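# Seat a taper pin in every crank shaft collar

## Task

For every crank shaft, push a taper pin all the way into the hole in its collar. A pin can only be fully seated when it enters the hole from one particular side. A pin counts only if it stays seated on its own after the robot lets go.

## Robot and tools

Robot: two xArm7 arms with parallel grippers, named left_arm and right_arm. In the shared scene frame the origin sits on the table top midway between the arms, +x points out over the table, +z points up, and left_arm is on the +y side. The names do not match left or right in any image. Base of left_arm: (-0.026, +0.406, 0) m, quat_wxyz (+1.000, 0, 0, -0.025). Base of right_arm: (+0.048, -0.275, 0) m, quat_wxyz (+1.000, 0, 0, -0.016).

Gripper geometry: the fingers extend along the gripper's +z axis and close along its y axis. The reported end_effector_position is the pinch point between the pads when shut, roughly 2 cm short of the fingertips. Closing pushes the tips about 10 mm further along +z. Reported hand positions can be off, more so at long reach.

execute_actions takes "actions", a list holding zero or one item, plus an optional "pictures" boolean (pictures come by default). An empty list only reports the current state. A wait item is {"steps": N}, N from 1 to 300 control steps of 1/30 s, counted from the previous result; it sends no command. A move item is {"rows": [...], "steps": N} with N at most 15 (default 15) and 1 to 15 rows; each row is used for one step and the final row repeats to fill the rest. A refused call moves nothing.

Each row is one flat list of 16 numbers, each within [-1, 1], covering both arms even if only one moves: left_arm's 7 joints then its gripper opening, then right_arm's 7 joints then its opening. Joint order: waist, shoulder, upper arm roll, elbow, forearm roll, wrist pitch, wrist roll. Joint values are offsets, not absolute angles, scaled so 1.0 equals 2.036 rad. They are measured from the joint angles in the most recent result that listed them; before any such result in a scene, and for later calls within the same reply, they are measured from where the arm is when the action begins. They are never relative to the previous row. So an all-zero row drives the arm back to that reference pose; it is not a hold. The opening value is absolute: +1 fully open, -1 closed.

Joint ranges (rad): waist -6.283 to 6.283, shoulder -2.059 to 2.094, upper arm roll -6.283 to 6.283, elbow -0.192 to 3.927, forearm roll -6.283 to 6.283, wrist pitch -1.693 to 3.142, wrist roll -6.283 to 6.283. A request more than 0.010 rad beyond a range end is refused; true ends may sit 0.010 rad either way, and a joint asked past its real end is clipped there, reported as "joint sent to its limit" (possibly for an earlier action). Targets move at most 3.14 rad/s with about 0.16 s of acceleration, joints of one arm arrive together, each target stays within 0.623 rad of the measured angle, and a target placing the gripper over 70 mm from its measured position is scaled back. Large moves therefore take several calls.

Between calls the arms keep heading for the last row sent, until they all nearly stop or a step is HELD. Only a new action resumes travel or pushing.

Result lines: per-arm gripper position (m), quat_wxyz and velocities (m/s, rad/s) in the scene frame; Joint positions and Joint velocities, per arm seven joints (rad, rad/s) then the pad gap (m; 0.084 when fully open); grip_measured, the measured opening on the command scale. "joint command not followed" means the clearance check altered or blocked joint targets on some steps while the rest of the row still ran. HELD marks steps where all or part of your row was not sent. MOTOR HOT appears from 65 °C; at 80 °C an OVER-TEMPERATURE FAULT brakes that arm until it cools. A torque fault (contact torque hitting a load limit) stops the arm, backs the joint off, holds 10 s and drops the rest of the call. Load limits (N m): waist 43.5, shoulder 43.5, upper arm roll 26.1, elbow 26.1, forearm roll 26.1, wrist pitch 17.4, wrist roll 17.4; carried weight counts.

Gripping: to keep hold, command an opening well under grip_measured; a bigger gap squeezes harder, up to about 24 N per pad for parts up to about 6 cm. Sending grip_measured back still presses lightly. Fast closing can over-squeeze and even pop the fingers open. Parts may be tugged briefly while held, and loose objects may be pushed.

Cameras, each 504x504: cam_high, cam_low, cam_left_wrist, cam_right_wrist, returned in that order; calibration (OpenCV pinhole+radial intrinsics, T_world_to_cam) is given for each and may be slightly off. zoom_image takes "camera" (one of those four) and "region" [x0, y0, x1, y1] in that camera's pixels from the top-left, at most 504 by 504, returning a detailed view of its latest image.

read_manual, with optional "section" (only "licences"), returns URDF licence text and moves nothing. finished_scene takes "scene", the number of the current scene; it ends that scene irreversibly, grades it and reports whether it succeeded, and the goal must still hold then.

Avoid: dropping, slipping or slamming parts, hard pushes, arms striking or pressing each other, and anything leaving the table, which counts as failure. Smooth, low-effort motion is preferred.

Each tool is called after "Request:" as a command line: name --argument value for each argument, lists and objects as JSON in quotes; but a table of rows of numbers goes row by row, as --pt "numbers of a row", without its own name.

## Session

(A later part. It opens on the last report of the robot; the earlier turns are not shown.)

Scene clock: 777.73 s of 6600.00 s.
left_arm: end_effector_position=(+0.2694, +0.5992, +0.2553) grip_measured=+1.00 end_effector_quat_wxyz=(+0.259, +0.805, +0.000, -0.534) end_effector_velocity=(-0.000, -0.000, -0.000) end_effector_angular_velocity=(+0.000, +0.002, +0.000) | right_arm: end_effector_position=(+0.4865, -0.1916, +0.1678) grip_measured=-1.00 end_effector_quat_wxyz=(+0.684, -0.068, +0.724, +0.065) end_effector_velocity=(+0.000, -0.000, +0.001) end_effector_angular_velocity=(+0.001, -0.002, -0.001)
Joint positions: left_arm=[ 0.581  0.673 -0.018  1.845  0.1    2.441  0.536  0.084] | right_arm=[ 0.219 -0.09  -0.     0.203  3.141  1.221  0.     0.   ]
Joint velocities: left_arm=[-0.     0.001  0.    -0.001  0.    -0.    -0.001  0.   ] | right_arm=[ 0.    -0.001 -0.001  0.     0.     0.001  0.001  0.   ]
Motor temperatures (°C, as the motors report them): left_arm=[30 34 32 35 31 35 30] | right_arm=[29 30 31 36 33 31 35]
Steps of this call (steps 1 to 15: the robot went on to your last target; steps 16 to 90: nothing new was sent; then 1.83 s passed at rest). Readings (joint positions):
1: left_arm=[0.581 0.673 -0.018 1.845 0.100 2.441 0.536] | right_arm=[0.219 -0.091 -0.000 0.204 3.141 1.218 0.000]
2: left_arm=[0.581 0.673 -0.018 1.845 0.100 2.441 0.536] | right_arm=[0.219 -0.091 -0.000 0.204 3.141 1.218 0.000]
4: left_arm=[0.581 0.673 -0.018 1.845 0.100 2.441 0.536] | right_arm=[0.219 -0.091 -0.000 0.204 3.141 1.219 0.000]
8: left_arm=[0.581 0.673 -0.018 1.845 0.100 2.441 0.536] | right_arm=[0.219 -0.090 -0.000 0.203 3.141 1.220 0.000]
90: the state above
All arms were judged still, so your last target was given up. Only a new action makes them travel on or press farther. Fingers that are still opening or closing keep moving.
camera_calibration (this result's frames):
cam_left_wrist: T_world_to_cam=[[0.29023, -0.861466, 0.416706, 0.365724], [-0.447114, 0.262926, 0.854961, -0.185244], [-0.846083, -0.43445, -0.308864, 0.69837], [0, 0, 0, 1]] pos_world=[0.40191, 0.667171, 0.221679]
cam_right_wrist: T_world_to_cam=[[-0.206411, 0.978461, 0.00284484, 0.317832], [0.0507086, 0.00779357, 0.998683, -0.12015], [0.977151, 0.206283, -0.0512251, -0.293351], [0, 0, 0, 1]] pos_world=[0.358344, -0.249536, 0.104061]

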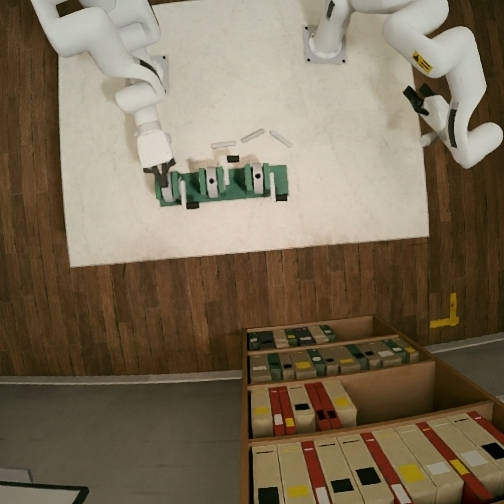

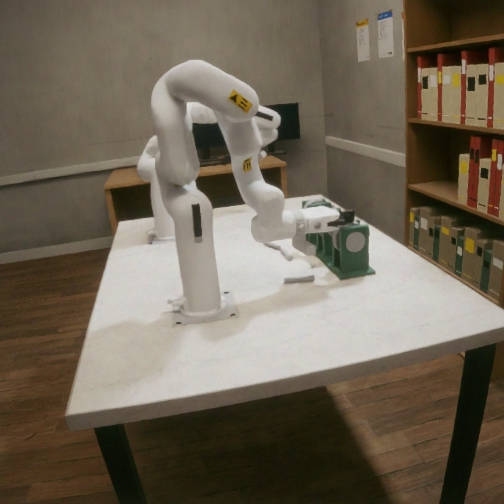

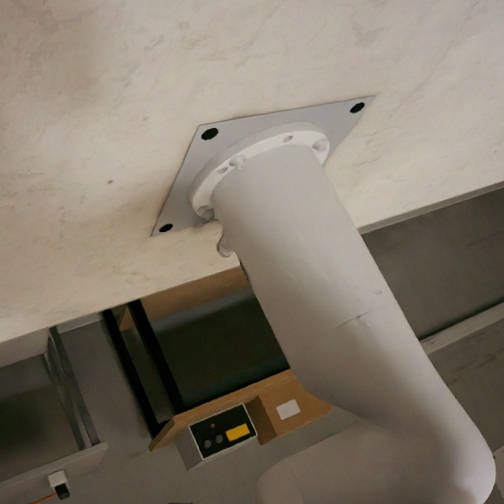

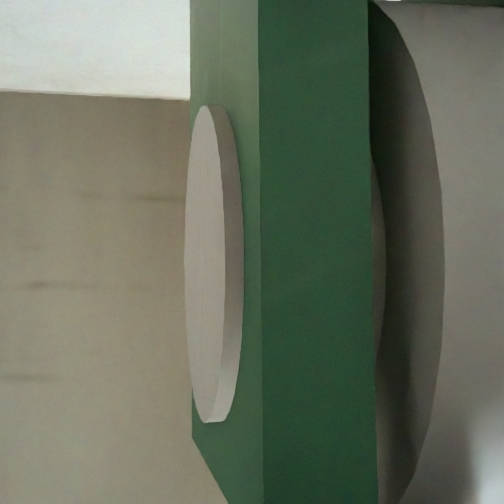

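Request:
execute_actions --actions '[{"rows": [[0,0,0,0,0,0,0,1, 0,-0.1517,0,0.0121,0,-0.1704,0,-1]], "steps": 15}]' --pictures false

Request:
execute_actions --actions '[{"steps": 10}]'

Request:
zoom_image --camera "cam_right_wrist" --region '[290, 160, 490, 260]'

Scene clock: 782.43 s of 6600.00 s.
left_arm: end_effector_position=(+0.2694, +0.5992, +0.2553) grip_measured=+1.00 end_effector_quat_wxyz=(+0.259, +0.805, +0.000, -0.534) end_effector_velocity=(+0.000, +0.000, +0.000) end_effector_angular_velocity=(+0.001, -0.002, -0.000) | right_arm: end_effector_position=(+0.4835, -0.1918, +0.2283) grip_measured=-1.00 end_effector_quat_wxyz=(+0.677, -0.069, +0.730, +0.064) end_effector_velocity=(+0.002, -0.003, +0.017) end_effector_angular_velocity=(+0.005, -0.009, -0.008)
Joint positions: left_arm=[ 0.581  0.673 -0.018  1.845  0.1    2.441  0.536  0.084] | right_arm=[ 0.219 -0.391  0.     0.225  3.141  0.879  0.001  0.   ]
Joint velocities: left_arm=[-0.    -0.    -0.     0.002 -0.    -0.    -0.     0.   ] | right_arm=[-0.002 -0.055 -0.004  0.014  0.002 -0.059  0.001  0.   ]
Motor temperatures (°C, as the motors report them): left_arm=[30 34 32 35 31 35 30] | right_arm=[29 30 31 36 33 32 35]
Steps of this call (steps 1 to 90: nothing new was sent; then 1.20 s passed at rest; steps 91 to 105: all 15 steps of this action). Readings (joint positions):
91: left_arm=[0.581 0.673 -0.018 1.845 0.100 2.441 0.536] | right_arm=[0.219 -0.090 -0.000 0.203 3.141 1.220 0.000]
92: left_arm=[0.581 0.673 -0.018 1.845 0.100 2.441 0.536] | right_arm=[0.219 -0.095 0.000 0.204 3.141 1.213 0.000]
94: left_arm=[0.581 0.673 -0.018 1.845 0.100 2.441 0.536] | right_arm=[0.220 -0.135 0.001 0.202 3.140 1.156 0.001]
98: left_arm=[0.581 0.673 -0.018 1.845 0.100 2.441 0.536] | right_arm=[0.220 -0.316 0.002 0.213 3.140 0.957 0.001]
105: the state above

Scene clock: 782.77 s of 6600.00 s.
left_arm: end_effector_position=(+0.2694, +0.5992, +0.2553) grip_measured=+1.00 end_effector_quat_wxyz=(+0.259, +0.805, +0.000, -0.534) end_effector_velocity=(+0.000, +0.000, -0.000) end_effector_angular_velocity=(-0.000, -0.001, -0.000) | right_arm: end_effector_position=(+0.4843, -0.1920, +0.2315) grip_measured=-1.00 end_effector_quat_wxyz=(+0.678, -0.069, +0.729, +0.064) end_effector_velocity=(+0.000, +0.000, +0.002) end_effector_angular_velocity=(-0.000, -0.003, +0.000)
Joint positions: left_arm=[ 0.581  0.673 -0.018  1.845  0.1    2.441  0.536  0.084] | right_arm=[ 0.219 -0.398  0.     0.228  3.141  0.874  0.     0.   ]
Joint velocities: left_arm=[ 0.     0.    -0.     0.     0.    -0.001  0.001  0.   ] | right_arm=[-0.    -0.005  0.     0.001 -0.    -0.003 -0.     0.   ]
Motor temperatures (°C, as the motors report them): left_arm=[30 34 32 35 31 35 30] | right_arm=[29 30 31 36 33 32 35]
Steps of this call (steps 1 to 10: the robot went on to your last target). Readings (joint positions):
1: left_arm=[0.581 0.673 -0.018 1.845 0.100 2.441 0.536] | right_arm=[0.219 -0.393 0.000 0.225 3.141 0.877 0.001]
2: left_arm=[0.581 0.673 -0.018 1.845 0.100 2.441 0.536] | right_arm=[0.219 -0.394 0.000 0.226 3.141 0.876 0.001]
4: left_arm=[0.581 0.673 -0.018 1.845 0.100 2.441 0.536] | right_arm=[0.219 -0.395 0.000 0.227 3.141 0.875 0.000]
8: left_arm=[0.581 0.673 -0.018 1.845 0.100 2.441 0.536] | right_arm=[0.219 -0.397 0.000 0.228 3.141 0.874 0.000]
10: the state above
camera_calibration (this result's frames):
cam_left_wrist: T_world_to_cam=[[0.29023, -0.861466, 0.416706, 0.365724], [-0.447114, 0.262926, 0.854961, -0.185244], [-0.846083, -0.43445, -0.308864, 0.69837], [0, 0, 0, 1]] pos_world=[0.40191, 0.667171, 0.221679]
cam_right_wrist: T_world_to_cam=[[-0.206382, 0.978467, 0.00294762, 0.317566], [0.0647935, 0.0106605, 0.997842, -0.189639], [0.976324, 0.206127, -0.0655984, -0.28416], [0, 0, 0, 1]] pos_world=[0.355259, -0.250133, 0.169653]

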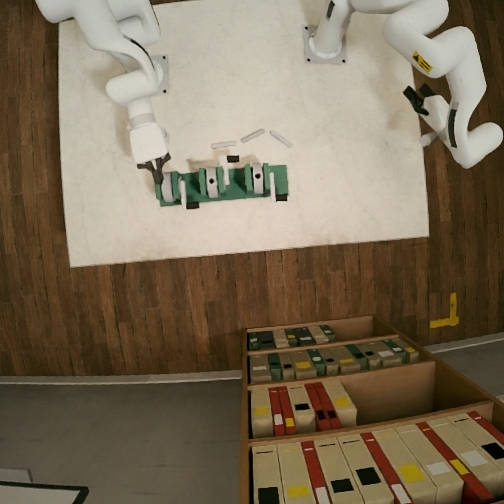

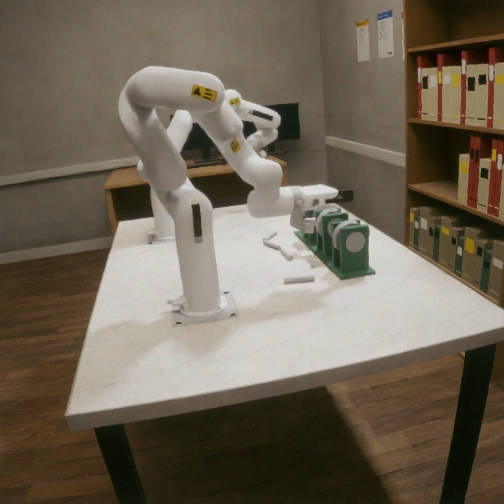

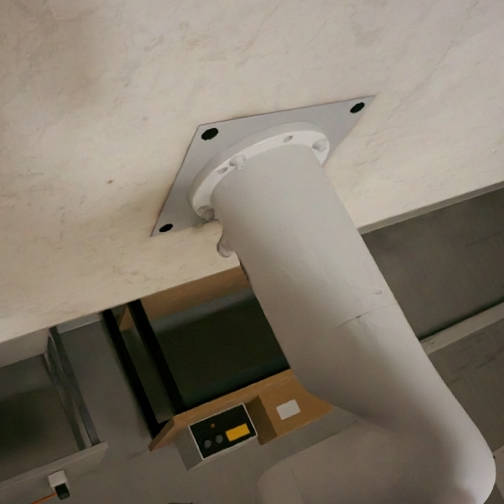

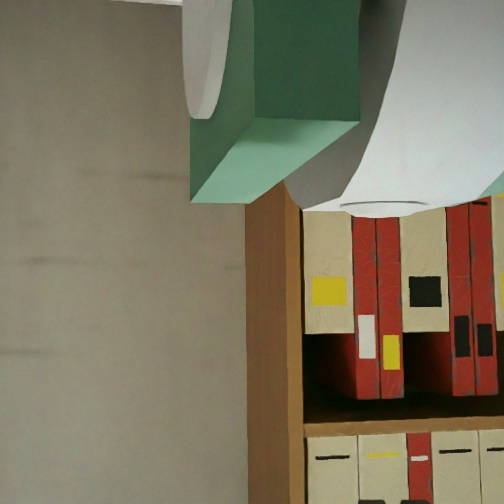

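Region (290, 160, 490, 260) of cam_right_wrist's 504x504 image, scaled by 2.520, with more detail than that image has.

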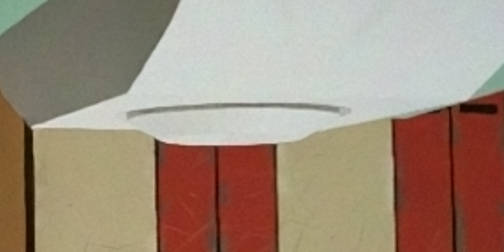

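Request:
execute_actions --actions '[{"rows": [[0,0,0,0,0,0,0,1, 0.1135,0.0481,0,0.2598,0,-0.1768,0.4912,0.1]], "steps": 15}]' --pictures false

Request:
execute_actions --actions '[{"steps": 8}]' --pictures false

Scene clock: 814.57 s of 6600.00 s.
left_arm: end_effector_position=(+0.2694, +0.5992, +0.2553) grip_measured=+1.00 end_effector_quat_wxyz=(+0.259, +0.805, +0.000, -0.534) end_effector_velocity=(+0.000, +0.000, -0.000) end_effector_angular_velocity=(-0.000, -0.000, +0.000) | right_arm: end_effector_position=(+0.5448, -0.0858, +0.3467) grip_measured=+0.09 end_effector_quat_wxyz=(+0.606, +0.116, +0.703, +0.353) end_effector_velocity=(+0.073, +0.252, +0.272) end_effector_angular_velocity=(+2.108, +0.683, +0.359)
Joint positions: left_arm=[ 0.581  0.673 -0.018  1.845  0.1    2.441  0.536  0.084] | right_arm=[ 0.395 -0.323  0.     0.631  3.141  0.6    0.691  0.048]
Joint velocities: left_arm=[ 0.     0.001  0.     0.    -0.    -0.001  0.     0.   ] | right_arm=[ 0.397  0.172 -0.002  0.903  0.001 -0.618  2.212  0.   ]
Motor temperatures (°C, as the motors report them): left_arm=[30 34 32 35 31 35 30] | right_arm=[29 30 31 37 33 31 35]
Steps of this call (steps 1 to 15: the robot went on to your last target; steps 16 to 90: nothing new was sent; then 28.30 s passed at rest; steps 91 to 105: all 15 steps of this action). Readings (joint positions):
91: left_arm=[0.581 0.673 -0.018 1.845 0.100 2.441 0.536] | right_arm=[0.219 -0.398 -0.000 0.228 3.141 0.874 0.001]
92: left_arm=[0.581 0.673 -0.018 1.845 0.100 2.441 0.536] | right_arm=[0.221 -0.397 -0.000 0.232 3.141 0.870 0.008]
94: left_arm=[0.581 0.673 -0.018 1.845 0.100 2.441 0.536] | right_arm=[0.239 -0.389 -0.001 0.270 3.141 0.840 0.058]
98: left_arm=[0.581 0.673 -0.018 1.845 0.100 2.441 0.536] | right_arm=[0.299 -0.364 -0.000 0.412 3.141 0.750 0.238]
105: the state above

Scene clock: 814.83 s of 6600.00 s.
left_arm: end_effector_position=(+0.2694, +0.5992, +0.2553) grip_measured=+1.00 end_effector_quat_wxyz=(+0.259, +0.805, +0.000, -0.534) end_effector_velocity=(+0.000, +0.000, -0.000) end_effector_angular_velocity=(+0.000, -0.001, -0.000) | right_arm: end_effector_position=(+0.5517, -0.0527, +0.3827) grip_measured=+0.09 end_effector_quat_wxyz=(+0.541, +0.198, +0.680, +0.455) end_effector_velocity=(+0.004, +0.010, +0.002) end_effector_angular_velocity=(+0.167, +0.110, +0.015)
Joint positions: left_arm=[ 0.581  0.673 -0.018  1.845  0.1    2.441  0.536  0.084] | right_arm=[ 0.447 -0.301 -0.     0.749  3.141  0.519  0.983  0.048]
Joint velocities: left_arm=[-0.     0.     0.     0.    -0.    -0.001  0.    -0.   ] | right_arm=[ 0.025  0.025 -0.011  0.052  0.    -0.061  0.194 -0.   ]
Motor temperatures (°C, as the motors report them): left_arm=[30 34 32 35 31 35 30] | right_arm=[29 30 31 37 33 31 35]
Steps of this call (steps 1 to 8: the robot went on to your last target). Readings (joint positions):
1: left_arm=[0.581 0.673 -0.018 1.845 0.100 2.441 0.536] | right_arm=[0.408 -0.318 0.000 0.661 3.141 0.580 0.764]
2: left_arm=[0.581 0.673 -0.018 1.845 0.100 2.441 0.536] | right_arm=[0.420 -0.313 0.000 0.688 3.141 0.562 0.829]
4: left_arm=[0.581 0.673 -0.018 1.845 0.100 2.441 0.536] | right_arm=[0.437 -0.306 0.001 0.727 3.141 0.537 0.920]
8: the state above

Request:
execute_actions --actions '[{"rows": [[0,0,0,0,0,0,0,1, 0.1287,0.2714,0,0.3247,0,-0.8239,0.5894,0.1]], "steps": 15}]' --pictures false

Request:
execute_actions --actions '[{"steps": 16}]' --pictures false

Scene clock: 821.10 s of 6600.00 s.
left_arm: end_effector_position=(+0.2694, +0.5992, +0.2553) grip_measured=+1.00 end_effector_quat_wxyz=(+0.259, +0.805, +0.000, -0.534) end_effector_velocity=(+0.000, +0.000, -0.000) end_effector_angular_velocity=(+0.001, -0.001, +0.000) | right_arm: end_effector_position=(+0.5265, +0.0643, +0.2647) grip_measured=+0.09 end_effector_quat_wxyz=(+0.177, +0.467, +0.762, +0.412) end_effector_velocity=(-0.317, +0.009, -0.357) end_effector_angular_velocity=(+0.191, +2.780, -0.989)
Joint positions: left_arm=[ 0.581  0.673 -0.018  1.845  0.1    2.441  0.536  0.084] | right_arm=[ 0.647  0.12   0.001  1.251  3.141 -0.201  1.716  0.048]
Joint velocities: left_arm=[-0.     0.001  0.     0.001  0.    -0.    -0.     0.   ] | right_arm=[ 0.322  0.68   0.005  0.795  0.001 -2.272  2.199 -0.   ]
Motor temperatures (°C, as the motors report them): left_arm=[30 34 32 35 31 35 30] | right_arm=[29 30 31 38 33 31 35]
Steps of this call (steps 1 to 30: the robot went on to your last target; steps 31 to 90: nothing new was sent; then 2.77 s passed at rest; steps 91 to 105: all 15 steps of this action). Readings (joint positions):
91: left_arm=[0.581 0.673 -0.018 1.845 0.100 2.441 0.536] | right_arm=[0.450 -0.299 -0.000 0.757 3.141 0.514 1.001]
92: left_arm=[0.581 0.673 -0.018 1.845 0.100 2.441 0.536] | right_arm=[0.452 -0.295 -0.001 0.763 3.141 0.507 1.008]
94: left_arm=[0.581 0.673 -0.018 1.845 0.100 2.441 0.536] | right_arm=[0.471 -0.253 -0.003 0.811 3.141 0.456 1.058]
98: left_arm=[0.581 0.673 -0.018 1.845 0.100 2.441 0.536] | right_arm=[0.544 -0.100 0.000 0.992 3.141 0.266 1.249]
105: the state above

Scene clock: 821.63 s of 6600.00 s.
left_arm: end_effector_position=(+0.2694, +0.5992, +0.2553) grip_measured=+1.00 end_effector_quat_wxyz=(+0.259, +0.805, +0.000, -0.534) end_effector_velocity=(-0.000, -0.000, -0.000) end_effector_angular_velocity=(+0.000, +0.001, +0.000) | right_arm: end_effector_position=(+0.3593, -0.0255, +0.2184) grip_measured=+0.09 end_effector_quat_wxyz=(+0.002, +0.681, +0.733, +0.013) end_effector_velocity=(-0.053, -0.039, +0.018) end_effector_angular_velocity=(-0.183, +0.229, -0.094)
Joint positions: left_arm=[ 0.581  0.673 -0.018  1.845  0.1    2.441  0.536  0.084] | right_arm=[ 0.708  0.248 -0.     1.407  3.141 -1.131  2.173  0.048]
Joint velocities: left_arm=[-0.    -0.     0.    -0.001  0.     0.    -0.001  0.   ] | right_arm=[ 0.011  0.031 -0.005  0.035 -0.    -0.297  0.1   -0.   ]
Motor temperatures (°C, as the motors report them): left_arm=[30 34 32 35 31 35 30] | right_arm=[29 30 31 38 33 31 35]
Steps of this call (steps 1 to 16: the robot went on to your last target). Readings (joint positions):
1: left_arm=[0.581 0.673 -0.018 1.845 0.100 2.441 0.536] | right_arm=[0.657 0.141 0.001 1.275 3.141 -0.278 1.786]
2: left_arm=[0.581 0.673 -0.018 1.845 0.100 2.441 0.536] | right_arm=[0.665 0.158 0.001 1.296 3.141 -0.354 1.849]
4: left_arm=[0.581 0.673 -0.018 1.845 0.100 2.441 0.536] | right_arm=[0.678 0.184 0.001 1.327 3.141 -0.502 1.945]
8: left_arm=[0.581 0.673 -0.018 1.845 0.100 2.441 0.536] | right_arm=[0.692 0.215 -0.000 1.365 3.141 -0.781 2.056]
16: the state above

Request:
execute_actions --actions '[{"rows": [[0,0,0,0,0,0,0,1, 0.0005,0.069,0,-0.0811,0,0.1363,0.0049,0.1]], "steps": 15}]' --pictures false

Request:
execute_actions --actions '[{"steps": 8}]'

Scene clock: 826.83 s of 6600.00 s.
left_arm: end_effector_position=(+0.2694, +0.5992, +0.2553) grip_measured=+1.00 end_effector_quat_wxyz=(+0.259, +0.805, +0.000, -0.534) end_effector_velocity=(+0.000, +0.000, +0.000) end_effector_angular_velocity=(+0.002, -0.001, +0.000) | right_arm: end_effector_position=(+0.3546, -0.0287, +0.1028) grip_measured=+0.09 end_effector_quat_wxyz=(+0.000, +0.684, +0.730, -0.000) end_effector_velocity=(+0.009, +0.006, -0.013) end_effector_angular_velocity=(+0.032, -0.041, -0.001)
Joint positions: left_arm=[ 0.581  0.673 -0.018  1.845  0.1    2.441  0.536  0.084] | right_arm=[ 0.709  0.386 -0.     1.246  3.141 -0.861  2.183  0.048]
Joint velocities: left_arm=[-0.    -0.001 -0.     0.    -0.    -0.001 -0.002  0.   ] | right_arm=[-0.     0.008 -0.002 -0.018  0.     0.077 -0.001  0.   ]
Motor temperatures (°C, as the motors report them): left_arm=[30 34 32 35 31 35 30] | right_arm=[29 30 31 37 33 31 35]
Steps of this call (steps 1 to 30: the robot went on to your last target; steps 31 to 90: nothing new was sent; then 1.70 s passed at rest; steps 91 to 105: all 15 steps of this action). Readings (joint positions):
91: left_arm=[0.581 0.673 -0.018 1.845 0.100 2.441 0.536] | right_arm=[0.709 0.252 -0.000 1.409 3.141 -1.157 2.183]
92: left_arm=[0.581 0.673 -0.018 1.845 0.100 2.441 0.536] | right_arm=[0.709 0.253 -0.000 1.407 3.141 -1.151 2.183]
94: left_arm=[0.581 0.673 -0.018 1.845 0.100 2.441 0.536] | right_arm=[0.709 0.270 -0.000 1.385 3.141 -1.103 2.183]
98: left_arm=[0.581 0.673 -0.018 1.845 0.100 2.441 0.536] | right_arm=[0.709 0.344 -0.000 1.297 3.141 -0.957 2.183]
105: the state above

Scene clock: 827.10 s of 6600.00 s.
left_arm: end_effector_position=(+0.2694, +0.5992, +0.2553) grip_measured=+1.00 end_effector_quat_wxyz=(+0.259, +0.805, +0.000, -0.534) end_effector_velocity=(-0.000, -0.000, -0.001) end_effector_angular_velocity=(-0.001, +0.002, +0.000) | right_arm: end_effector_position=(+0.3544, -0.0289, +0.1004) grip_measured=+0.09 end_effector_quat_wxyz=(+0.000, +0.684, +0.730, -0.000) end_effector_velocity=(-0.001, -0.002, -0.004) end_effector_angular_velocity=(-0.004, +0.004, -0.002)
Joint positions: left_arm=[ 0.581  0.673 -0.018  1.845  0.1    2.441  0.536  0.084] | right_arm=[ 0.709  0.388 -0.     1.242  3.141 -0.854  2.183  0.048]
Joint velocities: left_arm=[ 0.     0.002  0.    -0.001 -0.    -0.    -0.    -0.   ] | right_arm=[-0.     0.005 -0.002 -0.006 -0.     0.005  0.     0.   ]
Motor temperatures (°C, as the motors report them): left_arm=[30 34 32 35 31 35 30] | right_arm=[29 30 31 37 33 31 35]
Steps of this call (steps 1 to 8: the robot went on to your last target). Readings (joint positions):
1: left_arm=[0.581 0.673 -0.018 1.845 0.100 2.441 0.536] | right_arm=[0.709 0.386 -0.000 1.246 3.141 -0.859 2.183]
2: left_arm=[0.581 0.673 -0.018 1.845 0.100 2.441 0.536] | right_arm=[0.709 0.386 -0.000 1.245 3.141 -0.858 2.183]
4: left_arm=[0.581 0.673 -0.018 1.845 0.100 2.441 0.536] | right_arm=[0.709 0.387 -0.000 1.244 3.141 -0.856 2.183]
8: the state above
camera_calibration (this result's frames):
cam_left_wrist: T_world_to_cam=[[0.290229, -0.861465, 0.416706, 0.365724], [-0.447114, 0.262927, 0.854961, -0.185244], [-0.846083, -0.43445, -0.308864, 0.69837], [0, 0, 0, 1]] pos_world=[0.40191, 0.667171, 0.221678]
cam_right_wrist: T_world_to_cam=[[0.997776, 0.0634894, 0.020301, -0.323367], [0.0633826, -0.997972, 0.00586134, 0.0187728], [0.020632, -0.00456157, -0.999777, 0.226856], [0, 0, 0, 1]] pos_world=[0.316778, 0.0403, 0.23326]

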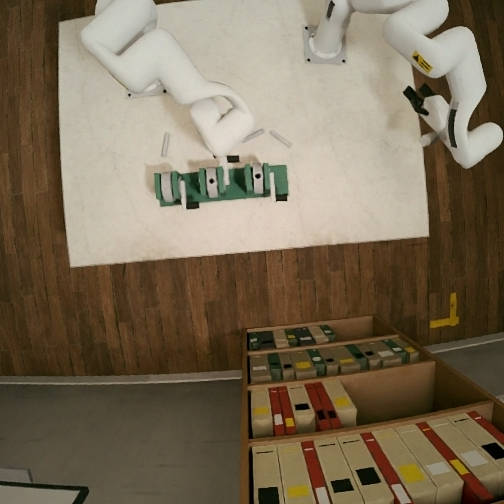

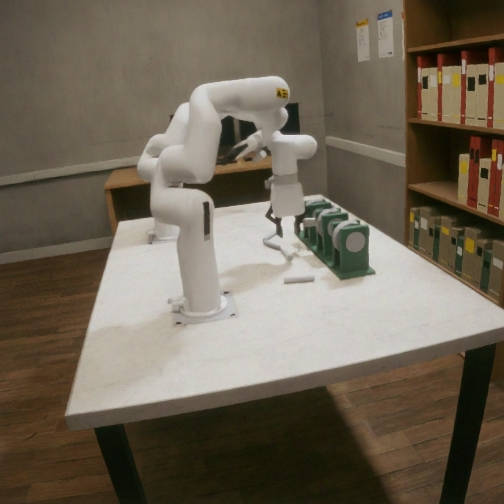

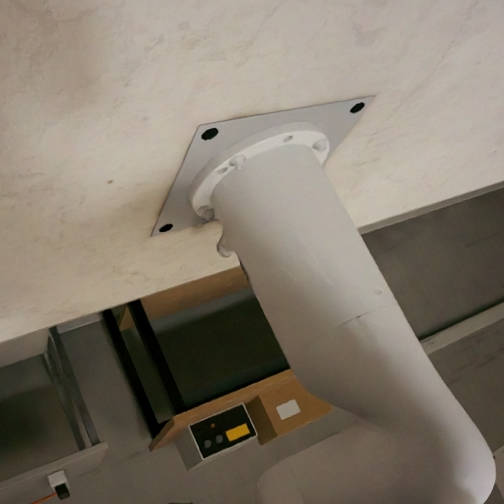

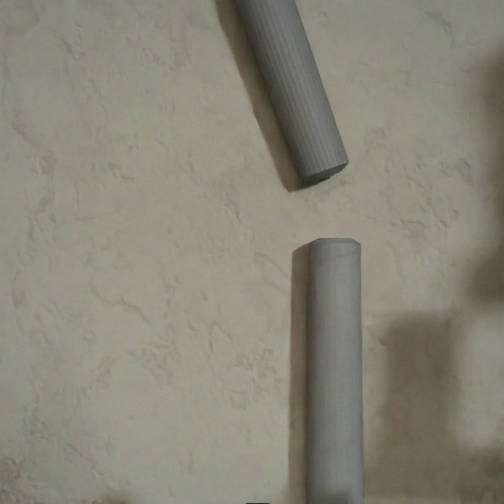

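Request:
execute_actions --actions '[{"rows": [[0,0,0,0,0,0,0,1, 0,0.03,0,-0.007,0,0.037,0,0.1],[0,0,0,0,0,0,0,1, 0,0.055,0,-0.013,0,0.068,0,0.1],[0,0,0,0,0,0,0,1, 0,0.0714,0,-0.0167,0,0.0882,0,0.1]], "steps": 15}]' --pictures false

Request:
execute_actions --actions '[{"steps": 6}]' --pictures false

Request:
execute_actions --actions '[{"rows": [[0,0,0,0,0,0,0,1, 0,0,0,0,0,0,0,-0.1],[0,0,0,0,0,0,0,1, 0,0,0,0,0,0,0,-0.2],[0,0,0,0,0,0,0,1, 0,0,0,0,0,0,0,-0.3],[0,0,0,0,0,0,0,1, 0,0,0,0,0,0,0,-0.4],[0,0,0,0,0,0,0,1, 0,0,0,0,0,0,0,-0.48],[0,0,0,0,0,0,0,1, 0,0,0,0,0,0,0,-0.54],[0,0,0,0,0,0,0,1, 0,0,0,0,0,0,0,-0.6],[0,0,0,0,0,0,0,1, 0,0,0,0,0,0,0,-0.66],[0,0,0,0,0,0,0,1, 0,0,0,0,0,0,0,-0.72],[0,0,0,0,0,0,0,1, 0,0,0,0,0,0,0,-0.8],[0,0,0,0,0,0,0,1, 0,0,0,0,0,0,0,-0.9]], "steps": 15}]'

Scene clock: 841.77 s of 6600.00 s.
left_arm: end_effector_position=(+0.2694, +0.5992, +0.2553) grip_measured=+1.00 end_effector_quat_wxyz=(+0.259, +0.805, +0.000, -0.534) end_effector_velocity=(-0.000, -0.000, -0.000) end_effector_angular_velocity=(-0.001, +0.003, -0.000) | right_arm: end_effector_position=(+0.3551, -0.0284, +0.0237) grip_measured=+0.09 end_effector_quat_wxyz=(+0.000, +0.684, +0.730, +0.001) end_effector_velocity=(-0.001, -0.001, -0.009) end_effector_angular_velocity=(-0.001, -0.000, +0.001)
Joint positions: left_arm=[ 0.581  0.673 -0.018  1.845  0.1    2.441  0.536  0.084] | right_arm=[ 0.709  0.531 -0.     1.21   3.141 -0.677  2.183  0.048]
Joint velocities: left_arm=[-0.     0.001 -0.    -0.001  0.001  0.001  0.     0.   ] | right_arm=[ 0.001  0.014 -0.001 -0.008 -0.     0.022 -0.    -0.   ]
Motor temperatures (°C, as the motors report them): left_arm=[30 34 32 35 31 35 30] | right_arm=[29 31 31 37 33 31 35]
Steps of this call (steps 1 to 15: the robot went on to your last target; steps 16 to 90: nothing new was sent; then 11.17 s passed at rest; steps 91 to 105: all 15 steps of this action). Readings (joint positions):
91: left_arm=[0.581 0.673 -0.018 1.845 0.100 2.441 0.536] | right_arm=[0.709 0.389 -0.000 1.242 3.141 -0.853 2.183]
92: left_arm=[0.581 0.673 -0.018 1.845 0.100 2.441 0.536] | right_arm=[0.709 0.392 -0.000 1.241 3.141 -0.847 2.183]
94: left_arm=[0.581 0.673 -0.018 1.845 0.100 2.441 0.536] | right_arm=[0.709 0.425 -0.000 1.237 3.141 -0.801 2.183]
98: left_arm=[0.581 0.673 -0.018 1.845 0.100 2.441 0.536] | right_arm=[0.709 0.518 0.000 1.208 3.141 -0.703 2.183]
105: the state above

Scene clock: 841.97 s of 6600.00 s.
left_arm: end_effector_position=(+0.2694, +0.5992, +0.2553) grip_measured=+1.00 end_effector_quat_wxyz=(+0.259, +0.805, +0.000, -0.534) end_effector_velocity=(-0.000, -0.000, +0.000) end_effector_angular_velocity=(-0.000, -0.001, -0.000) | right_arm: end_effector_position=(+0.3547, -0.0287, +0.0226) grip_measured=+0.09 end_effector_quat_wxyz=(+0.000, +0.684, +0.730, +0.000) end_effector_velocity=(-0.001, -0.002, -0.003) end_effector_angular_velocity=(-0.004, +0.004, -0.001)
Joint positions: left_arm=[ 0.581  0.673 -0.018  1.845  0.1    2.441  0.536  0.084] | right_arm=[ 0.709  0.532 -0.     1.209  3.141 -0.675  2.183  0.048]
Joint velocities: left_arm=[-0.    -0.001  0.    -0.001 -0.    -0.     0.001  0.   ] | right_arm=[-0.     0.005 -0.001 -0.003 -0.     0.003 -0.    -0.   ]
Motor temperatures (°C, as the motors report them): left_arm=[30 34 32 35 31 35 30] | right_arm=[29 31 31 37 33 31 35]
Steps of this call (steps 1 to 6: the robot went on to your last target). Readings (joint positions):
1: left_arm=[0.581 0.673 -0.018 1.845 0.100 2.441 0.536] | right_arm=[0.709 0.531 -0.000 1.209 3.141 -0.677 2.183]
2: left_arm=[0.581 0.673 -0.018 1.845 0.100 2.441 0.536] | right_arm=[0.709 0.531 -0.000 1.209 3.141 -0.676 2.183]
4: left_arm=[0.581 0.673 -0.018 1.845 0.100 2.441 0.536] | right_arm=[0.709 0.532 -0.000 1.209 3.141 -0.676 2.183]
6: the state above

Scene clock: 842.47 s of 6600.00 s.
left_arm: end_effector_position=(+0.2694, +0.5992, +0.2553) grip_measured=+1.00 end_effector_quat_wxyz=(+0.259, +0.805, +0.000, -0.534) end_effector_velocity=(-0.000, -0.000, +0.000) end_effector_angular_velocity=(-0.001, -0.000, -0.000) | right_arm: end_effector_position=(+0.3554, -0.0281, +0.0235) grip_measured=-0.61 end_effector_quat_wxyz=(+0.000, +0.684, +0.730, +0.002) end_effector_velocity=(-0.001, -0.001, -0.001) end_effector_angular_velocity=(-0.002, +0.002, -0.000)
Joint positions: left_arm=[ 0.581  0.673 -0.018  1.845  0.1    2.441  0.536  0.084] | right_arm=[ 0.709  0.531 -0.     1.21   3.141 -0.676  2.183  0.017]
Joint velocities: left_arm=[-0.    -0.001 -0.    -0.001 -0.     0.     0.     0.   ] | right_arm=[-0.     0.002  0.    -0.001  0.     0.     0.     0.   ]
Motor temperatures (°C, as the motors report them): left_arm=[30 34 32 35 31 35 30] | right_arm=[29 31 31 37 33 31 35]
Steps of this call (steps 1 to 15: all 15 steps of this action). Readings (joint positions):
1: left_arm=[0.581 0.673 -0.018 1.845 0.100 2.441 0.536] | right_arm=[0.709 0.533 -0.000 1.209 3.141 -0.675 2.183]
2: left_arm=[0.581 0.673 -0.018 1.845 0.100 2.441 0.536] | right_arm=[0.709 0.532 -0.000 1.209 3.141 -0.675 2.183]
4: left_arm=[0.581 0.673 -0.018 1.845 0.100 2.441 0.536] | right_arm=[0.709 0.531 -0.000 1.210 3.141 -0.676 2.183]
8: left_arm=[0.581 0.673 -0.018 1.845 0.100 2.441 0.536] | right_arm=[0.709 0.531 -0.000 1.210 3.141 -0.676 2.183]
15: the state above
camera_calibration (this result's frames):
cam_left_wrist: T_world_to_cam=[[0.290229, -0.861465, 0.416706, 0.365724], [-0.447114, 0.262927, 0.854961, -0.185244], [-0.846083, -0.43445, -0.308864, 0.69837], [0, 0, 0, 1]] pos_world=[0.40191, 0.667171, 0.221679]
cam_right_wrist: T_world_to_cam=[[0.997718, 0.0635124, 0.0229229, -0.322855], [0.0634388, -0.997978, 0.00392658, 0.0199758], [0.023126, -0.00246341, -0.99973, 0.149117], [0, 0, 0, 1]] pos_world=[0.317403, 0.040808, 0.156399]

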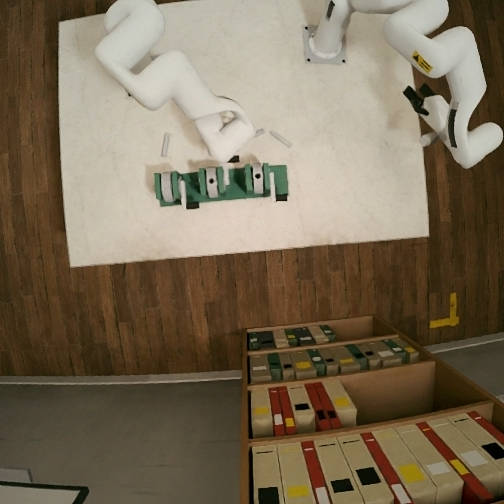

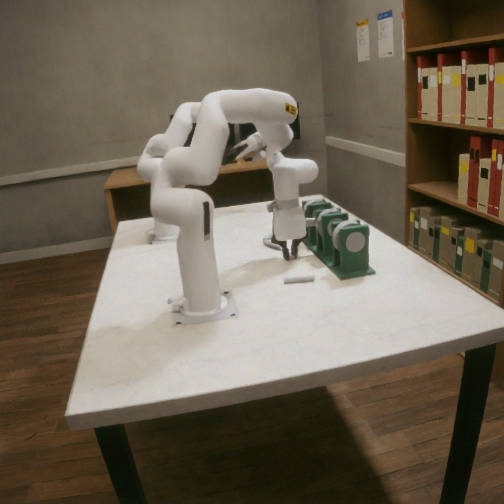

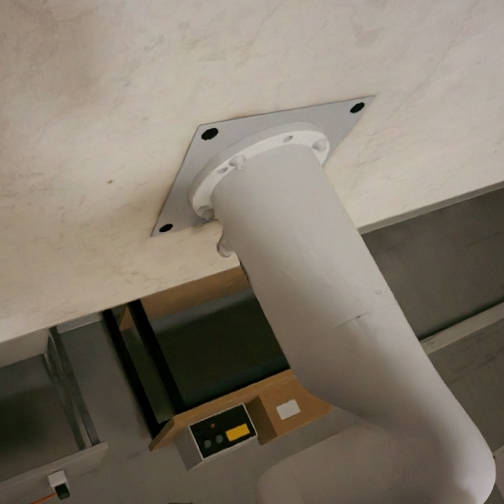

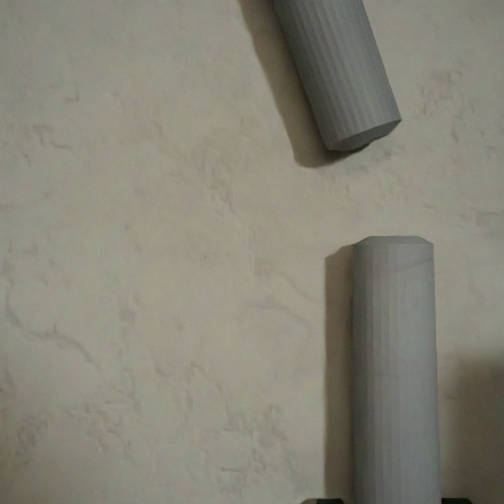

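Request:
execute_actions --actions '[{"rows": [[0,0,0,0,0,0,0,1, 0,-0.03,0,0.015,0,-0.045,0,-0.9],[0,0,0,0,0,0,0,1, 0,-0.08,0,0.05,0,-0.13,0,-0.9],[0,0,0,0,0,0,0,1, 0,-0.1373,0,0.0982,0,-0.237,0,-0.9]], "steps": 15}]' --pictures false

Request:
execute_actions --actions '[{"steps": 8}]' --pictures false

Scene clock: 856.53 s of 6600.00 s.
left_arm: end_effector_position=(+0.2694, +0.5992, +0.2553) grip_measured=+1.00 end_effector_quat_wxyz=(+0.259, +0.805, +0.000, -0.534) end_effector_velocity=(+0.000, -0.000, +0.001) end_effector_angular_velocity=(+0.002, -0.000, +0.001) | right_arm: end_effector_position=(+0.3579, -0.0261, +0.1967) grip_measured=-0.61 end_effector_quat_wxyz=(+0.000, +0.684, +0.730, +0.000) end_effector_velocity=(-0.014, -0.012, +0.333) end_effector_angular_velocity=(+0.091, -0.115, +0.001)
Joint positions: left_arm=[ 0.581  0.673 -0.018  1.845  0.1    2.441  0.536  0.084] | right_arm=[ 0.709  0.284 -0.     1.386  3.141 -1.102  2.183  0.017]
Joint velocities: left_arm=[-0.    -0.001  0.     0.001 -0.     0.001 -0.002 -0.   ] | right_arm=[-0.    -0.471 -0.001  0.358 -0.    -0.682 -0.002  0.   ]
Motor temperatures (°C, as the motors report them): left_arm=[30 34 32 35 31 35 30] | right_arm=[29 30 31 36 33 31 35]
Steps of this call (steps 1 to 15: the robot went on to your last target; steps 16 to 90: nothing new was sent; then 10.57 s passed at rest; steps 91 to 105: all 15 steps of this action). Readings (joint positions):
91: left_arm=[0.581 0.673 -0.018 1.845 0.100 2.441 0.536] | right_arm=[0.709 0.531 -0.000 1.209 3.141 -0.676 2.183]
92: left_arm=[0.581 0.673 -0.018 1.845 0.100 2.441 0.536] | right_arm=[0.709 0.530 -0.000 1.209 3.141 -0.680 2.183]
94: left_arm=[0.581 0.673 -0.018 1.845 0.100 2.441 0.536] | right_arm=[0.709 0.511 0.000 1.214 3.141 -0.727 2.183]
98: left_arm=[0.581 0.673 -0.018 1.845 0.100 2.441 0.536] | right_arm=[0.709 0.425 -0.000 1.280 3.141 -0.869 2.183]
105: the state above

Scene clock: 856.80 s of 6600.00 s.
left_arm: end_effector_position=(+0.2694, +0.5992, +0.2553) grip_measured=+1.00 end_effector_quat_wxyz=(+0.259, +0.805, +0.000, -0.534) end_effector_velocity=(-0.000, -0.000, +0.000) end_effector_angular_velocity=(-0.002, +0.001, +0.000) | right_arm: end_effector_position=(+0.3541, -0.0291, +0.2175) grip_measured=-0.61 end_effector_quat_wxyz=(+0.000, +0.684, +0.730, -0.002) end_effector_velocity=(-0.000, -0.000, +0.014) end_effector_angular_velocity=(+0.004, -0.005, +0.001)
Joint positions: left_arm=[ 0.581  0.673 -0.018  1.845  0.1    2.441  0.536  0.084] | right_arm=[ 0.709  0.255 -0.     1.407  3.141 -1.155  2.183  0.017]
Joint velocities: left_arm=[-0.    -0.     0.    -0.001 -0.001  0.001  0.    -0.   ] | right_arm=[-0.002 -0.017  0.001  0.019 -0.    -0.03  -0.001  0.   ]
Motor temperatures (°C, as the motors report them): left_arm=[30 34 32 35 31 35 30] | right_arm=[29 30 31 36 33 31 35]
Steps of this call (steps 1 to 8: the robot went on to your last target). Readings (joint positions):
1: left_arm=[0.581 0.673 -0.018 1.845 0.100 2.441 0.536] | right_arm=[0.709 0.270 -0.000 1.396 3.141 -1.121 2.183]
2: left_arm=[0.581 0.673 -0.018 1.845 0.100 2.441 0.536] | right_arm=[0.709 0.263 -0.000 1.402 3.141 -1.133 2.183]
4: left_arm=[0.581 0.673 -0.018 1.845 0.100 2.441 0.536] | right_arm=[0.709 0.257 -0.000 1.405 3.141 -1.146 2.183]
8: the state above

Request:
execute_actions --actions '[{"rows": [[0,0,0,0,0,0,0,1, -0.0958,-0.2726,0,-0.3193,0,0.8197,-0.974,-0.9]], "steps": 15}]' --pictures false

Request:
execute_actions --actions '[{"steps": 22}]' --pictures false

Scene clock: 860.90 s of 6600.00 s.
left_arm: end_effector_position=(+0.2694, +0.5992, +0.2553) grip_measured=+1.00 end_effector_quat_wxyz=(+0.259, +0.805, +0.000, -0.534) end_effector_velocity=(+0.000, +0.000, +0.000) end_effector_angular_velocity=(+0.002, -0.003, +0.000) | right_arm: end_effector_position=(+0.4535, -0.0541, +0.2479) grip_measured=-0.61 end_effector_quat_wxyz=(+0.280, +0.314, +0.848, +0.322) end_effector_velocity=(+0.361, +0.170, +0.290) end_effector_angular_velocity=(-0.450, -2.668, +1.324)
Joint positions: left_arm=[ 0.581  0.673 -0.018  1.845  0.1    2.441  0.536  0.084] | right_arm=[ 0.531 -0.251 -0.     0.817  3.141 -0.186  1.21   0.017]
Joint velocities: left_arm=[ 0.    -0.001  0.     0.002 -0.    -0.001 -0.    -0.   ] | right_arm=[-0.071 -0.21   0.019 -0.255  0.003  2.172 -2.165  0.   ]
Motor temperatures (°C, as the motors report them): left_arm=[30 34 32 35 31 35 30] | right_arm=[29 30 31 36 33 31 35]
Steps of this call (steps 1 to 30: the robot went on to your last target; steps 31 to 90: nothing new was sent; then 0.60 s passed at rest; steps 91 to 105: all 15 steps of this action). Readings (joint positions):
91: left_arm=[0.581 0.673 -0.018 1.845 0.100 2.441 0.536] | right_arm=[0.708 0.251 -0.000 1.409 3.141 -1.158 2.183]
92: left_arm=[0.581 0.673 -0.018 1.845 0.100 2.441 0.536] | right_arm=[0.707 0.246 0.000 1.403 3.141 -1.151 2.176]
94: left_arm=[0.581 0.673 -0.018 1.845 0.100 2.441 0.536] | right_arm=[0.693 0.205 0.003 1.353 3.141 -1.100 2.125]
98: left_arm=[0.581 0.673 -0.018 1.845 0.100 2.441 0.536] | right_arm=[0.611 -0.025 -0.002 1.091 3.141 -0.817 1.842]
105: the state above

Scene clock: 861.63 s of 6600.00 s.
left_arm: end_effector_position=(+0.2694, +0.5992, +0.2553) grip_measured=+1.00 end_effector_quat_wxyz=(+0.259, +0.805, +0.000, -0.534) end_effector_velocity=(+0.000, +0.000, -0.000) end_effector_angular_velocity=(-0.001, -0.000, -0.000) | right_arm: end_effector_position=(+0.5367, -0.0190, +0.3847) grip_measured=-0.61 end_effector_quat_wxyz=(+0.665, -0.099, +0.701, +0.237) end_effector_velocity=(+0.001, -0.000, +0.005) end_effector_angular_velocity=(-0.019, -0.031, -0.001)
Joint positions: left_arm=[ 0.581  0.673 -0.018  1.845  0.1    2.441  0.536  0.084] | right_arm=[ 0.514 -0.3    0.     0.757  3.141  0.512  0.204  0.017]
Joint velocities: left_arm=[ 0.     0.001  0.     0.    -0.     0.     0.001  0.   ] | right_arm=[ 0.    -0.003 -0.001 -0.001 -0.     0.016 -0.032 -0.   ]
Motor temperatures (°C, as the motors report them): left_arm=[30 34 32 35 31 35 30] | right_arm=[29 30 31 36 33 31 35]
Steps of this call (steps 1 to 22: the robot went on to your last target). Readings (joint positions):
1: left_arm=[0.581 0.673 -0.018 1.845 0.100 2.441 0.536] | right_arm=[0.529 -0.256 0.000 0.810 3.141 -0.115 1.139]
2: left_arm=[0.581 0.673 -0.018 1.845 0.100 2.441 0.536] | right_arm=[0.527 -0.261 0.000 0.804 3.141 -0.047 1.071]
4: left_arm=[0.581 0.673 -0.018 1.845 0.100 2.441 0.536] | right_arm=[0.524 -0.270 0.001 0.793 3.141 0.083 0.937]
8: left_arm=[0.581 0.673 -0.018 1.845 0.100 2.441 0.536] | right_arm=[0.519 -0.285 0.000 0.775 3.141 0.311 0.607]
22: the state above

Request:
execute_actions --actions '[{"rows": [[0,0,0,0,0,0,0,1, -0.001,0.0179,0,-0.1719,0,0.1562,-0.1002,-0.9]], "steps": 15}]' --pictures false

Request:
execute_actions --actions '[{"steps": 10}]'

Request:
zoom_image --camera "cam_low" --region '[300, 160, 370, 230]'

Scene clock: 882.07 s of 6600.00 s.
left_arm: end_effector_position=(+0.2694, +0.5992, +0.2553) grip_measured=+1.00 end_effector_quat_wxyz=(+0.259, +0.805, +0.000, -0.534) end_effector_velocity=(-0.000, +0.000, +0.000) end_effector_angular_velocity=(+0.000, -0.000, -0.000) | right_arm: end_effector_position=(+0.4878, -0.0457, +0.2525) grip_measured=-0.61 end_effector_quat_wxyz=(+0.661, -0.172, +0.712, +0.164) end_effector_velocity=(-0.006, -0.002, +0.007) end_effector_angular_velocity=(-0.031, -0.122, +0.008)
Joint positions: left_arm=[ 0.581  0.673 -0.018  1.845  0.1    2.441  0.536  0.084] | right_arm=[ 0.512 -0.264  0.     0.418  3.141  0.818  0.007  0.017]
Joint velocities: left_arm=[-0. -0. -0. -0.  0. -0. -0.  0.] | right_arm=[-0.    -0.01   0.002 -0.067 -0.     0.15  -0.083 -0.   ]
Motor temperatures (°C, as the motors report them): left_arm=[30 35 32 35 31 35 30] | right_arm=[29 30 31 38 33 31 35]
Steps of this call (steps 1 to 30: the robot went on to your last target; steps 31 to 90: nothing new was sent; then 16.93 s passed at rest; steps 91 to 105: all 15 steps of this action). Readings (joint positions):
91: left_arm=[0.581 0.673 -0.018 1.845 0.100 2.441 0.536] | right_arm=[0.514 -0.300 -0.000 0.756 3.141 0.514 0.200]
92: left_arm=[0.581 0.673 -0.018 1.845 0.100 2.441 0.536] | right_arm=[0.514 -0.300 -0.000 0.752 3.141 0.521 0.196]
94: left_arm=[0.581 0.673 -0.018 1.845 0.100 2.441 0.536] | right_arm=[0.513 -0.298 0.000 0.710 3.141 0.565 0.169]
98: left_arm=[0.581 0.673 -0.018 1.845 0.100 2.441 0.536] | right_arm=[0.513 -0.279 -0.000 0.561 3.141 0.688 0.089]
105: the state above

Scene clock: 882.40 s of 6600.00 s.
left_arm: end_effector_position=(+0.2694, +0.5992, +0.2553) grip_measured=+1.00 end_effector_quat_wxyz=(+0.259, +0.805, +0.000, -0.534) end_effector_velocity=(-0.000, -0.000, +0.000) end_effector_angular_velocity=(+0.000, -0.000, +0.000) | right_arm: end_effector_position=(+0.4861, -0.0466, +0.2502) grip_measured=-0.61 end_effector_quat_wxyz=(+0.662, -0.174, +0.710, +0.162) end_effector_velocity=(-0.002, -0.002, -0.005) end_effector_angular_velocity=(-0.005, +0.007, -0.001)
Joint positions: left_arm=[ 0.581  0.673 -0.018  1.845  0.1    2.441  0.536  0.084] | right_arm=[ 0.512 -0.264  0.     0.408  3.141  0.83  -0.     0.017]
Joint velocities: left_arm=[ 0.    -0.002  0.    -0.001  0.     0.     0.    -0.   ] | right_arm=[-0.001  0.002 -0.    -0.01   0.     0.003 -0.002 -0.   ]
Motor temperatures (°C, as the motors report them): left_arm=[30 35 32 35 31 35 30] | right_arm=[29 30 31 38 33 31 35]
Steps of this call (steps 1 to 10: the robot went on to your last target). Readings (joint positions):
1: left_arm=[0.581 0.673 -0.018 1.845 0.100 2.441 0.536] | right_arm=[0.512 -0.264 0.000 0.416 3.141 0.822 0.005]
2: left_arm=[0.581 0.673 -0.018 1.845 0.100 2.441 0.536] | right_arm=[0.512 -0.264 0.000 0.414 3.141 0.825 0.003]
4: left_arm=[0.581 0.673 -0.018 1.845 0.100 2.441 0.536] | right_arm=[0.512 -0.264 0.000 0.412 3.141 0.828 0.001]
8: left_arm=[0.581 0.673 -0.018 1.845 0.100 2.441 0.536] | right_arm=[0.512 -0.264 0.000 0.409 3.141 0.829 0.000]
10: the state above
camera_calibration (this result's frames):
cam_left_wrist: T_world_to_cam=[[0.29023, -0.861465, 0.416706, 0.365724], [-0.447114, 0.262927, 0.854961, -0.185244], [-0.846083, -0.43445, -0.308864, 0.69837], [0, 0, 0, 1]] pos_world=[0.40191, 0.667171, 0.221678]
cam_right_wrist: T_world_to_cam=[[-0.480038, 0.877245, 0.00230388, 0.304115], [0.0575567, 0.0288748, 0.997925, -0.205677], [0.875357, 0.479175, -0.0643523, -0.253188], [0, 0, 0, 1]] pos_world=[0.379455, -0.139523, 0.188256]

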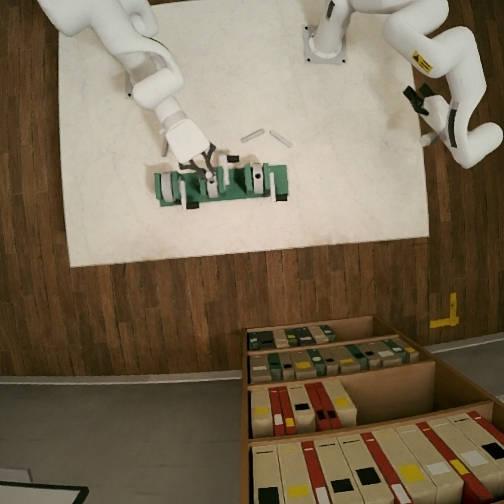

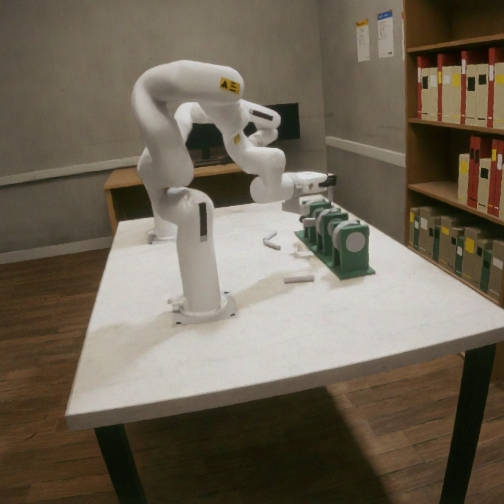

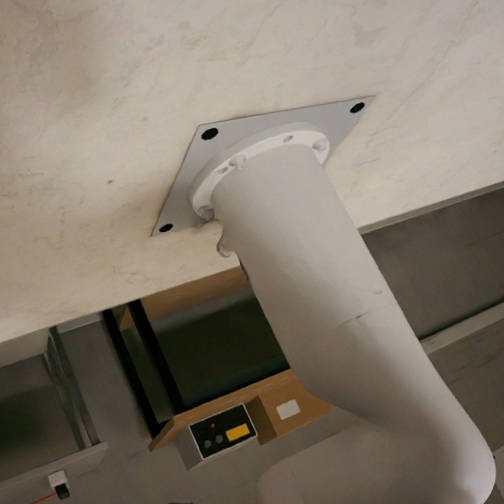

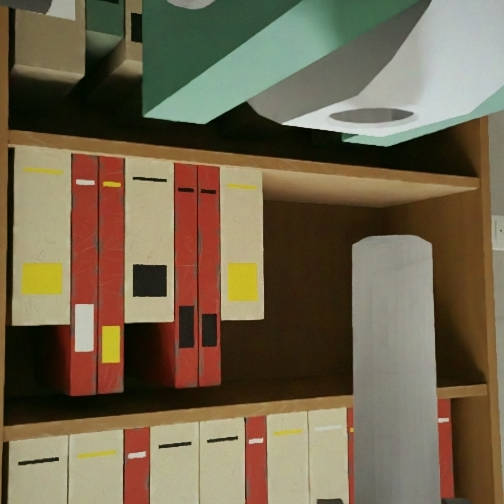

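Region (300, 160, 370, 230) of cam_low's 504x504 image, scaled by 7.200, with more detail than that image has.

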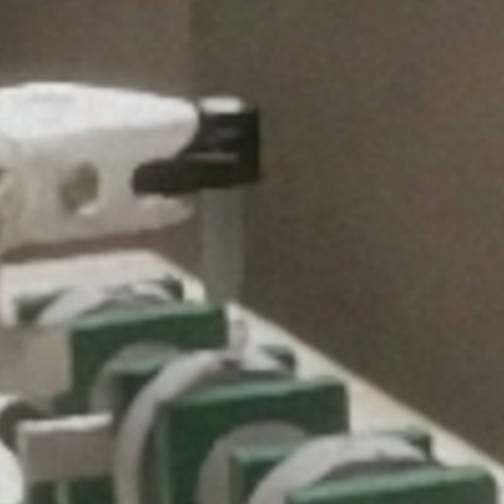

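Request:
execute_actions --actions '[{"rows": [[0,0,0,0,0,0,0,1, -0.0029,0.0273,0,-0.0084,0,0.0352,0,-0.9]], "steps": 15}]'

Request:
zoom_image --camera "cam_low" --region '[310, 170, 360, 230]'

Scene clock: 890.37 s of 6600.00 s.
left_arm: end_effector_position=(+0.2694, +0.5992, +0.2553) grip_measured=+1.00 end_effector_quat_wxyz=(+0.259, +0.805, +0.000, -0.534) end_effector_velocity=(-0.000, -0.000, -0.000) end_effector_angular_velocity=(-0.000, +0.001, -0.000) | right_arm: end_effector_position=(+0.4872, -0.0492, +0.2320) grip_measured=-0.61 end_effector_quat_wxyz=(+0.663, -0.172, +0.711, +0.160) end_effector_velocity=(-0.000, -0.001, -0.002) end_effector_angular_velocity=(-0.001, +0.001, -0.002)
Joint positions: left_arm=[ 0.581  0.673 -0.018  1.845  0.1    2.441  0.536  0.084] | right_arm=[ 0.506 -0.209  0.     0.391  3.141  0.901 -0.     0.017]
Joint velocities: left_arm=[-0.    -0.     0.    -0.001  0.    -0.     0.     0.   ] | right_arm=[-0.001  0.003 -0.    -0.003  0.     0.005 -0.001 -0.   ]
Motor temperatures (°C, as the motors report them): left_arm=[30 35 32 35 31 35 30] | right_arm=[29 30 31 38 33 31 35]
Steps of this call (steps 1 to 30: the robot went on to your last target; steps 31 to 90: nothing new was sent; then 4.47 s passed at rest; steps 91 to 105: all 15 steps of this action). Readings (joint positions):
91: left_arm=[0.581 0.673 -0.018 1.845 0.100 2.441 0.536] | right_arm=[0.512 -0.263 0.000 0.407 3.141 0.830 -0.000]
92: left_arm=[0.581 0.673 -0.018 1.845 0.100 2.441 0.536] | right_arm=[0.511 -0.259 0.000 0.406 3.141 0.837 -0.000]
94: left_arm=[0.581 0.673 -0.018 1.845 0.100 2.441 0.536] | right_arm=[0.509 -0.235 0.000 0.400 3.141 0.868 -0.000]
98: left_arm=[0.581 0.673 -0.018 1.845 0.100 2.441 0.536] | right_arm=[0.506 -0.212 -0.000 0.390 3.141 0.894 -0.000]
105: the state above
camera_calibration (this result's frames):
cam_left_wrist: T_world_to_cam=[[0.29023, -0.861465, 0.416707, 0.365724], [-0.447114, 0.262927, 0.854961, -0.185244], [-0.846083, -0.43445, -0.308864, 0.69837], [0, 0, 0, 1]] pos_world=[0.40191, 0.667171, 0.221678]
cam_right_wrist: T_world_to_cam=[[-0.474934, 0.880018, 0.00234314, 0.304663], [0.0581662, 0.0287345, 0.997893, -0.187809], [0.878097, 0.47407, -0.0648344, -0.255591], [0, 0, 0, 1]] pos_world=[0.380053, -0.141545, 0.170129]

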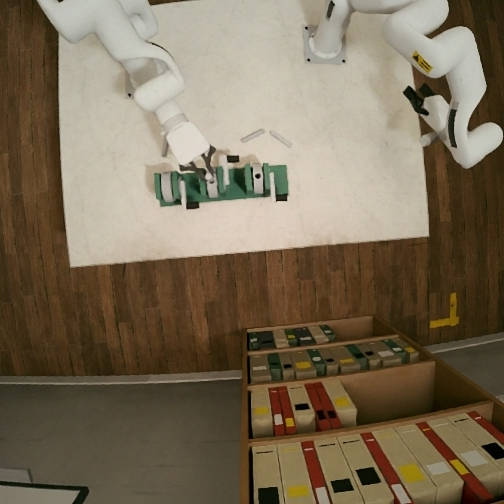

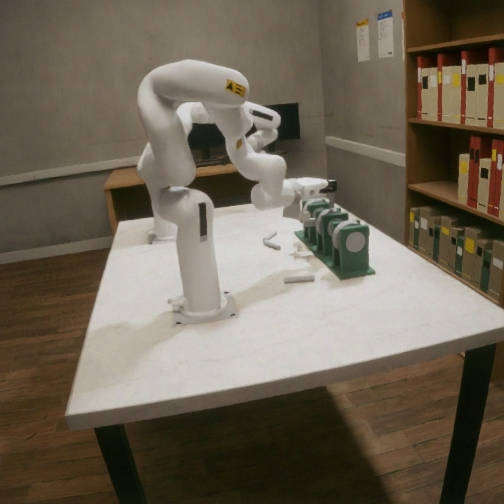

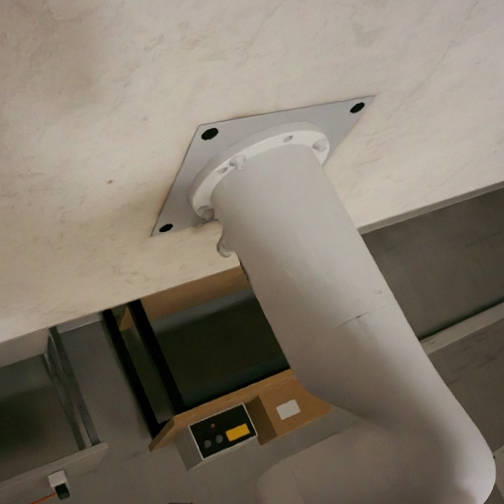

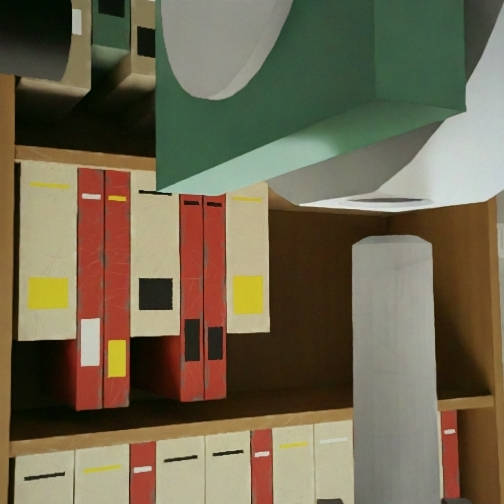

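Region (310, 170, 360, 230) of cam_low's 504x504 image, scaled by 8.400, with more detail than that image has.

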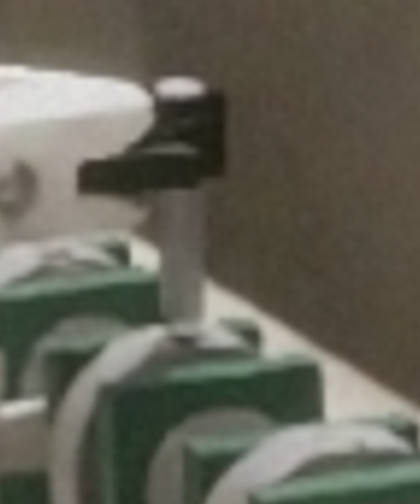

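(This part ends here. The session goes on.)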